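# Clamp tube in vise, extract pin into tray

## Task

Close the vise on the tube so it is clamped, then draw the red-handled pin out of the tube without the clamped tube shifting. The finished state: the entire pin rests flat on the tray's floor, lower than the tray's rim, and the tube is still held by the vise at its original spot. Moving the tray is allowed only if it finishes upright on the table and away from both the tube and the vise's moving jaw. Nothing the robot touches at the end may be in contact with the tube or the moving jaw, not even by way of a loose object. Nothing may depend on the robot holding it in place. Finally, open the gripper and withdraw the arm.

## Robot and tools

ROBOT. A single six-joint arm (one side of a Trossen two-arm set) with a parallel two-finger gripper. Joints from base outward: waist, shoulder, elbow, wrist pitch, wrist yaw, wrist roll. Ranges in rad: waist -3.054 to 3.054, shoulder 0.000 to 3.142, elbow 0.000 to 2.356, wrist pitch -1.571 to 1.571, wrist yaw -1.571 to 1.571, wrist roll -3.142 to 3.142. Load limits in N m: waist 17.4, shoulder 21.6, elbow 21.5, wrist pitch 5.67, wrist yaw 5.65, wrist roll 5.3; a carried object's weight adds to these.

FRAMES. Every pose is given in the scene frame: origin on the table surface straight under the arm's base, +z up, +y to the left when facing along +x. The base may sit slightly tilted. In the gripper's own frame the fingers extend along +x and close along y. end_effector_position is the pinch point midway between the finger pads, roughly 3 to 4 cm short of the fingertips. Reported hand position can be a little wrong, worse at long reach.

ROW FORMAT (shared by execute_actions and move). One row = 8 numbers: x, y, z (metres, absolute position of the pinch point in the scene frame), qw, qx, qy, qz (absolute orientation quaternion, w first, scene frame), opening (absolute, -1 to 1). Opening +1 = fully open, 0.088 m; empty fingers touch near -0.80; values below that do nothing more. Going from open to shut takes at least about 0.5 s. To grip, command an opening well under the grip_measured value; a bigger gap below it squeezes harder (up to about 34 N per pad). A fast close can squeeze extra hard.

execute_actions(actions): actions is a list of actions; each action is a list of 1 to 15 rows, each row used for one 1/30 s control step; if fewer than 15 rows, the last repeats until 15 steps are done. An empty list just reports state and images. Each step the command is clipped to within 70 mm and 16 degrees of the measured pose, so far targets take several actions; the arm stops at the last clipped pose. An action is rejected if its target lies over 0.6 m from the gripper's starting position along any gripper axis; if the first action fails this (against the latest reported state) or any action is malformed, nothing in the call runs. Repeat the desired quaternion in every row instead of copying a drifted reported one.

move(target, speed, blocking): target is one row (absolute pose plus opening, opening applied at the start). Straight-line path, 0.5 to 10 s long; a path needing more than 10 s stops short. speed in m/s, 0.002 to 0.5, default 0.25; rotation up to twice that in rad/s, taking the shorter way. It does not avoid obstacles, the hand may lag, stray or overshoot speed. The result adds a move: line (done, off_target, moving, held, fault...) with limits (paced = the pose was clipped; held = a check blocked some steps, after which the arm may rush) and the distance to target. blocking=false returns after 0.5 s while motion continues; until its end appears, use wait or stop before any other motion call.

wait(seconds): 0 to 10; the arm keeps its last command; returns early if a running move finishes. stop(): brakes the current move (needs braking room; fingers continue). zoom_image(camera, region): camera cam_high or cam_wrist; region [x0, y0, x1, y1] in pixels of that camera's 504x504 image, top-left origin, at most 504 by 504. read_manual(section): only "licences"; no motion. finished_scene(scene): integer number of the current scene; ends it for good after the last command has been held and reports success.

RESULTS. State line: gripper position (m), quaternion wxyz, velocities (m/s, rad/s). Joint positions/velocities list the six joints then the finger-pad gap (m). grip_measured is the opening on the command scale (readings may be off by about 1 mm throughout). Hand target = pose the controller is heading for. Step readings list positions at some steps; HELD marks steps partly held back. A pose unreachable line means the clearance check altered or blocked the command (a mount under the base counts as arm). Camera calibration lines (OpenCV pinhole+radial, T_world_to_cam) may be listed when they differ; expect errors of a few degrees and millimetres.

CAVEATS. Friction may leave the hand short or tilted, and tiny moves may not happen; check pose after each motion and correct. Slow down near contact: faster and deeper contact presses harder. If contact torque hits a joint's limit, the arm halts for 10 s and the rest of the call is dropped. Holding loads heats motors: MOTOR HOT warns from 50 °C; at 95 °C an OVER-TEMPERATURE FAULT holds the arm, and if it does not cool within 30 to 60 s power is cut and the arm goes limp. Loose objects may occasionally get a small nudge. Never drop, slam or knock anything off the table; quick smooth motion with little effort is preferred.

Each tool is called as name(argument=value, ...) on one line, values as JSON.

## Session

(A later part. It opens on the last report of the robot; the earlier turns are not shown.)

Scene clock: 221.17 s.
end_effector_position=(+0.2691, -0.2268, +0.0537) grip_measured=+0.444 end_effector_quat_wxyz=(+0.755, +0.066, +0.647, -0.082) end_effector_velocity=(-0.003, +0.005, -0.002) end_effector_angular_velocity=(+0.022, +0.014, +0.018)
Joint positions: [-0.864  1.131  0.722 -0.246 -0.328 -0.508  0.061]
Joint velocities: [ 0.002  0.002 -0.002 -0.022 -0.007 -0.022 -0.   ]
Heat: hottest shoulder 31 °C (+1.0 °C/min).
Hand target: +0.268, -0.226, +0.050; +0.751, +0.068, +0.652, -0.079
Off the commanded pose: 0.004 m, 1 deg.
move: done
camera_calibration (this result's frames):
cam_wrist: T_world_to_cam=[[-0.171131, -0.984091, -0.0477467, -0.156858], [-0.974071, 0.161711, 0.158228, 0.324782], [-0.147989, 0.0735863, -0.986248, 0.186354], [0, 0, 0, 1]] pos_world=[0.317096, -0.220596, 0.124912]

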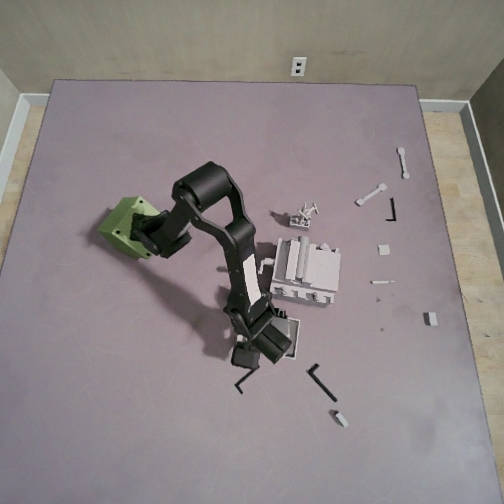

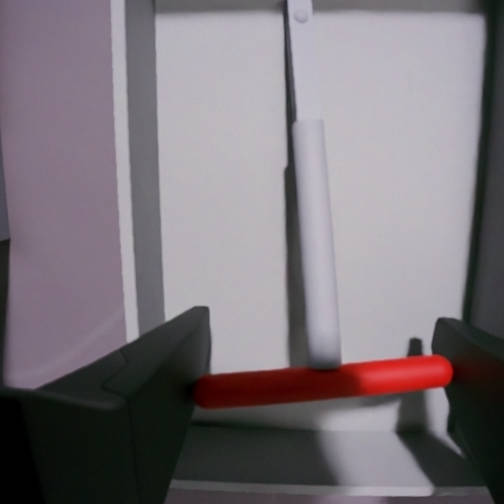

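move(target=[0.268,-0.227,0.052,0.751,0.0686,0.652,-0.079,0.56], speed=0.02)

move(target=[0.27,-0.228,0.17,0.751,0.0686,0.652,-0.079,0.56], speed=0.12)

Scene clock: 226.30 s.
end_effector_position=(+0.2679, -0.2260, +0.0533) grip_measured=+0.560 end_effector_quat_wxyz=(+0.752, +0.068, +0.651, -0.080) end_effector_velocity=(+0.000, +0.005, -0.001) end_effector_angular_velocity=(+0.025, -0.007, +0.009)
Joint positions: [-0.863  1.133  0.726 -0.257 -0.326 -0.512  0.066]
Joint velocities: [ 0.002  0.002 -0.002 -0.007 -0.022 -0.007  0.   ]
Heat: hottest shoulder 31 °C (+1.0 °C/min).
Hand target: +0.268, -0.227, +0.052; +0.751, +0.068, +0.652, -0.079
Off the commanded pose: 0.002 m, 0 deg.
move: done
camera_calibration (this result's frames):
cam_wrist: T_world_to_cam=[[-0.170859, -0.983943, -0.0516133, -0.156128], [-0.972763, 0.160125, 0.167608, 0.322332], [-0.156652, 0.0788448, -0.984502, 0.189175], [0, 0, 0, 1]] pos_world=[0.316511, -0.22015, 0.12416]

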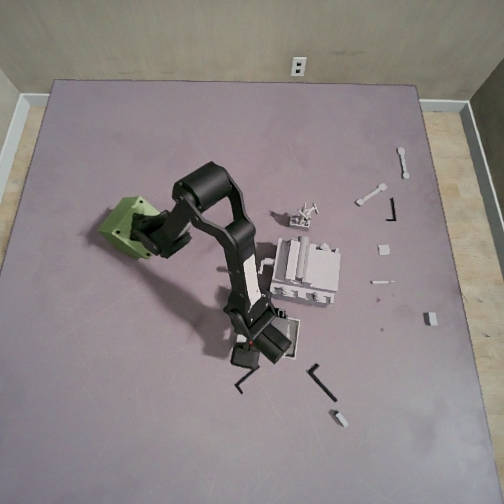

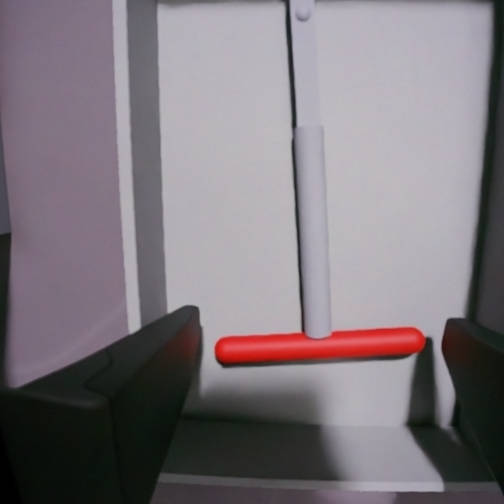

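Scene clock: 227.70 s.
end_effector_position=(+0.2680, -0.2261, +0.1658) grip_measured=+0.560 end_effector_quat_wxyz=(+0.748, +0.075, +0.655, -0.078) end_effector_velocity=(+0.001, -0.001, +0.002) end_effector_angular_velocity=(+0.002, -0.009, +0.011)
Joint positions: [-1.071  0.869  0.949 -0.823 -0.486 -0.659  0.066]
Joint velocities: [-0.017  0.002  0.007 -0.007 -0.022 -0.022 -0.   ]
Heat: hottest shoulder 31 °C (+1.0 °C/min).
Hand target: +0.270, -0.227, +0.170; +0.751, +0.069, +0.652, -0.079
Off the commanded pose: 0.005 m, 1 deg.
move: done
camera_calibration (this result's frames):
cam_wrist: T_world_to_cam=[[-0.176873, -0.982164, -0.0637909, -0.146421], [-0.969852, 0.162883, 0.181265, 0.301112], [-0.167642, 0.0939287, -0.981363, 0.305734], [0, 0, 0, 1]] pos_world=[0.31739, -0.221573, 0.236115]

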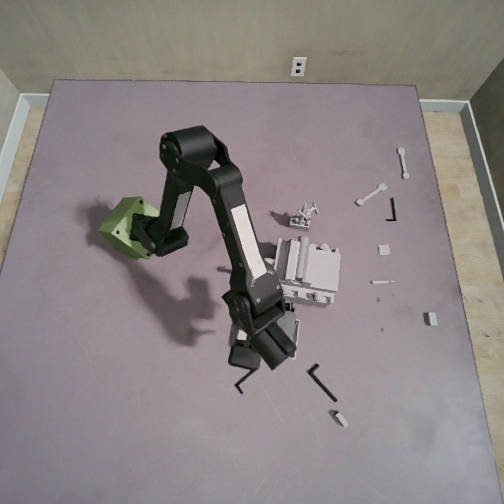

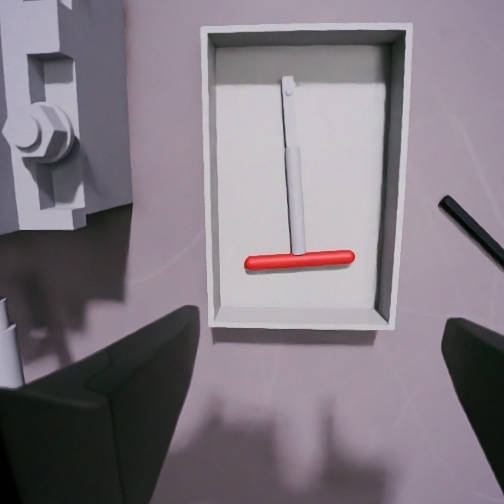

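finished_scene(scene=2)

The scene is finished: the task was done.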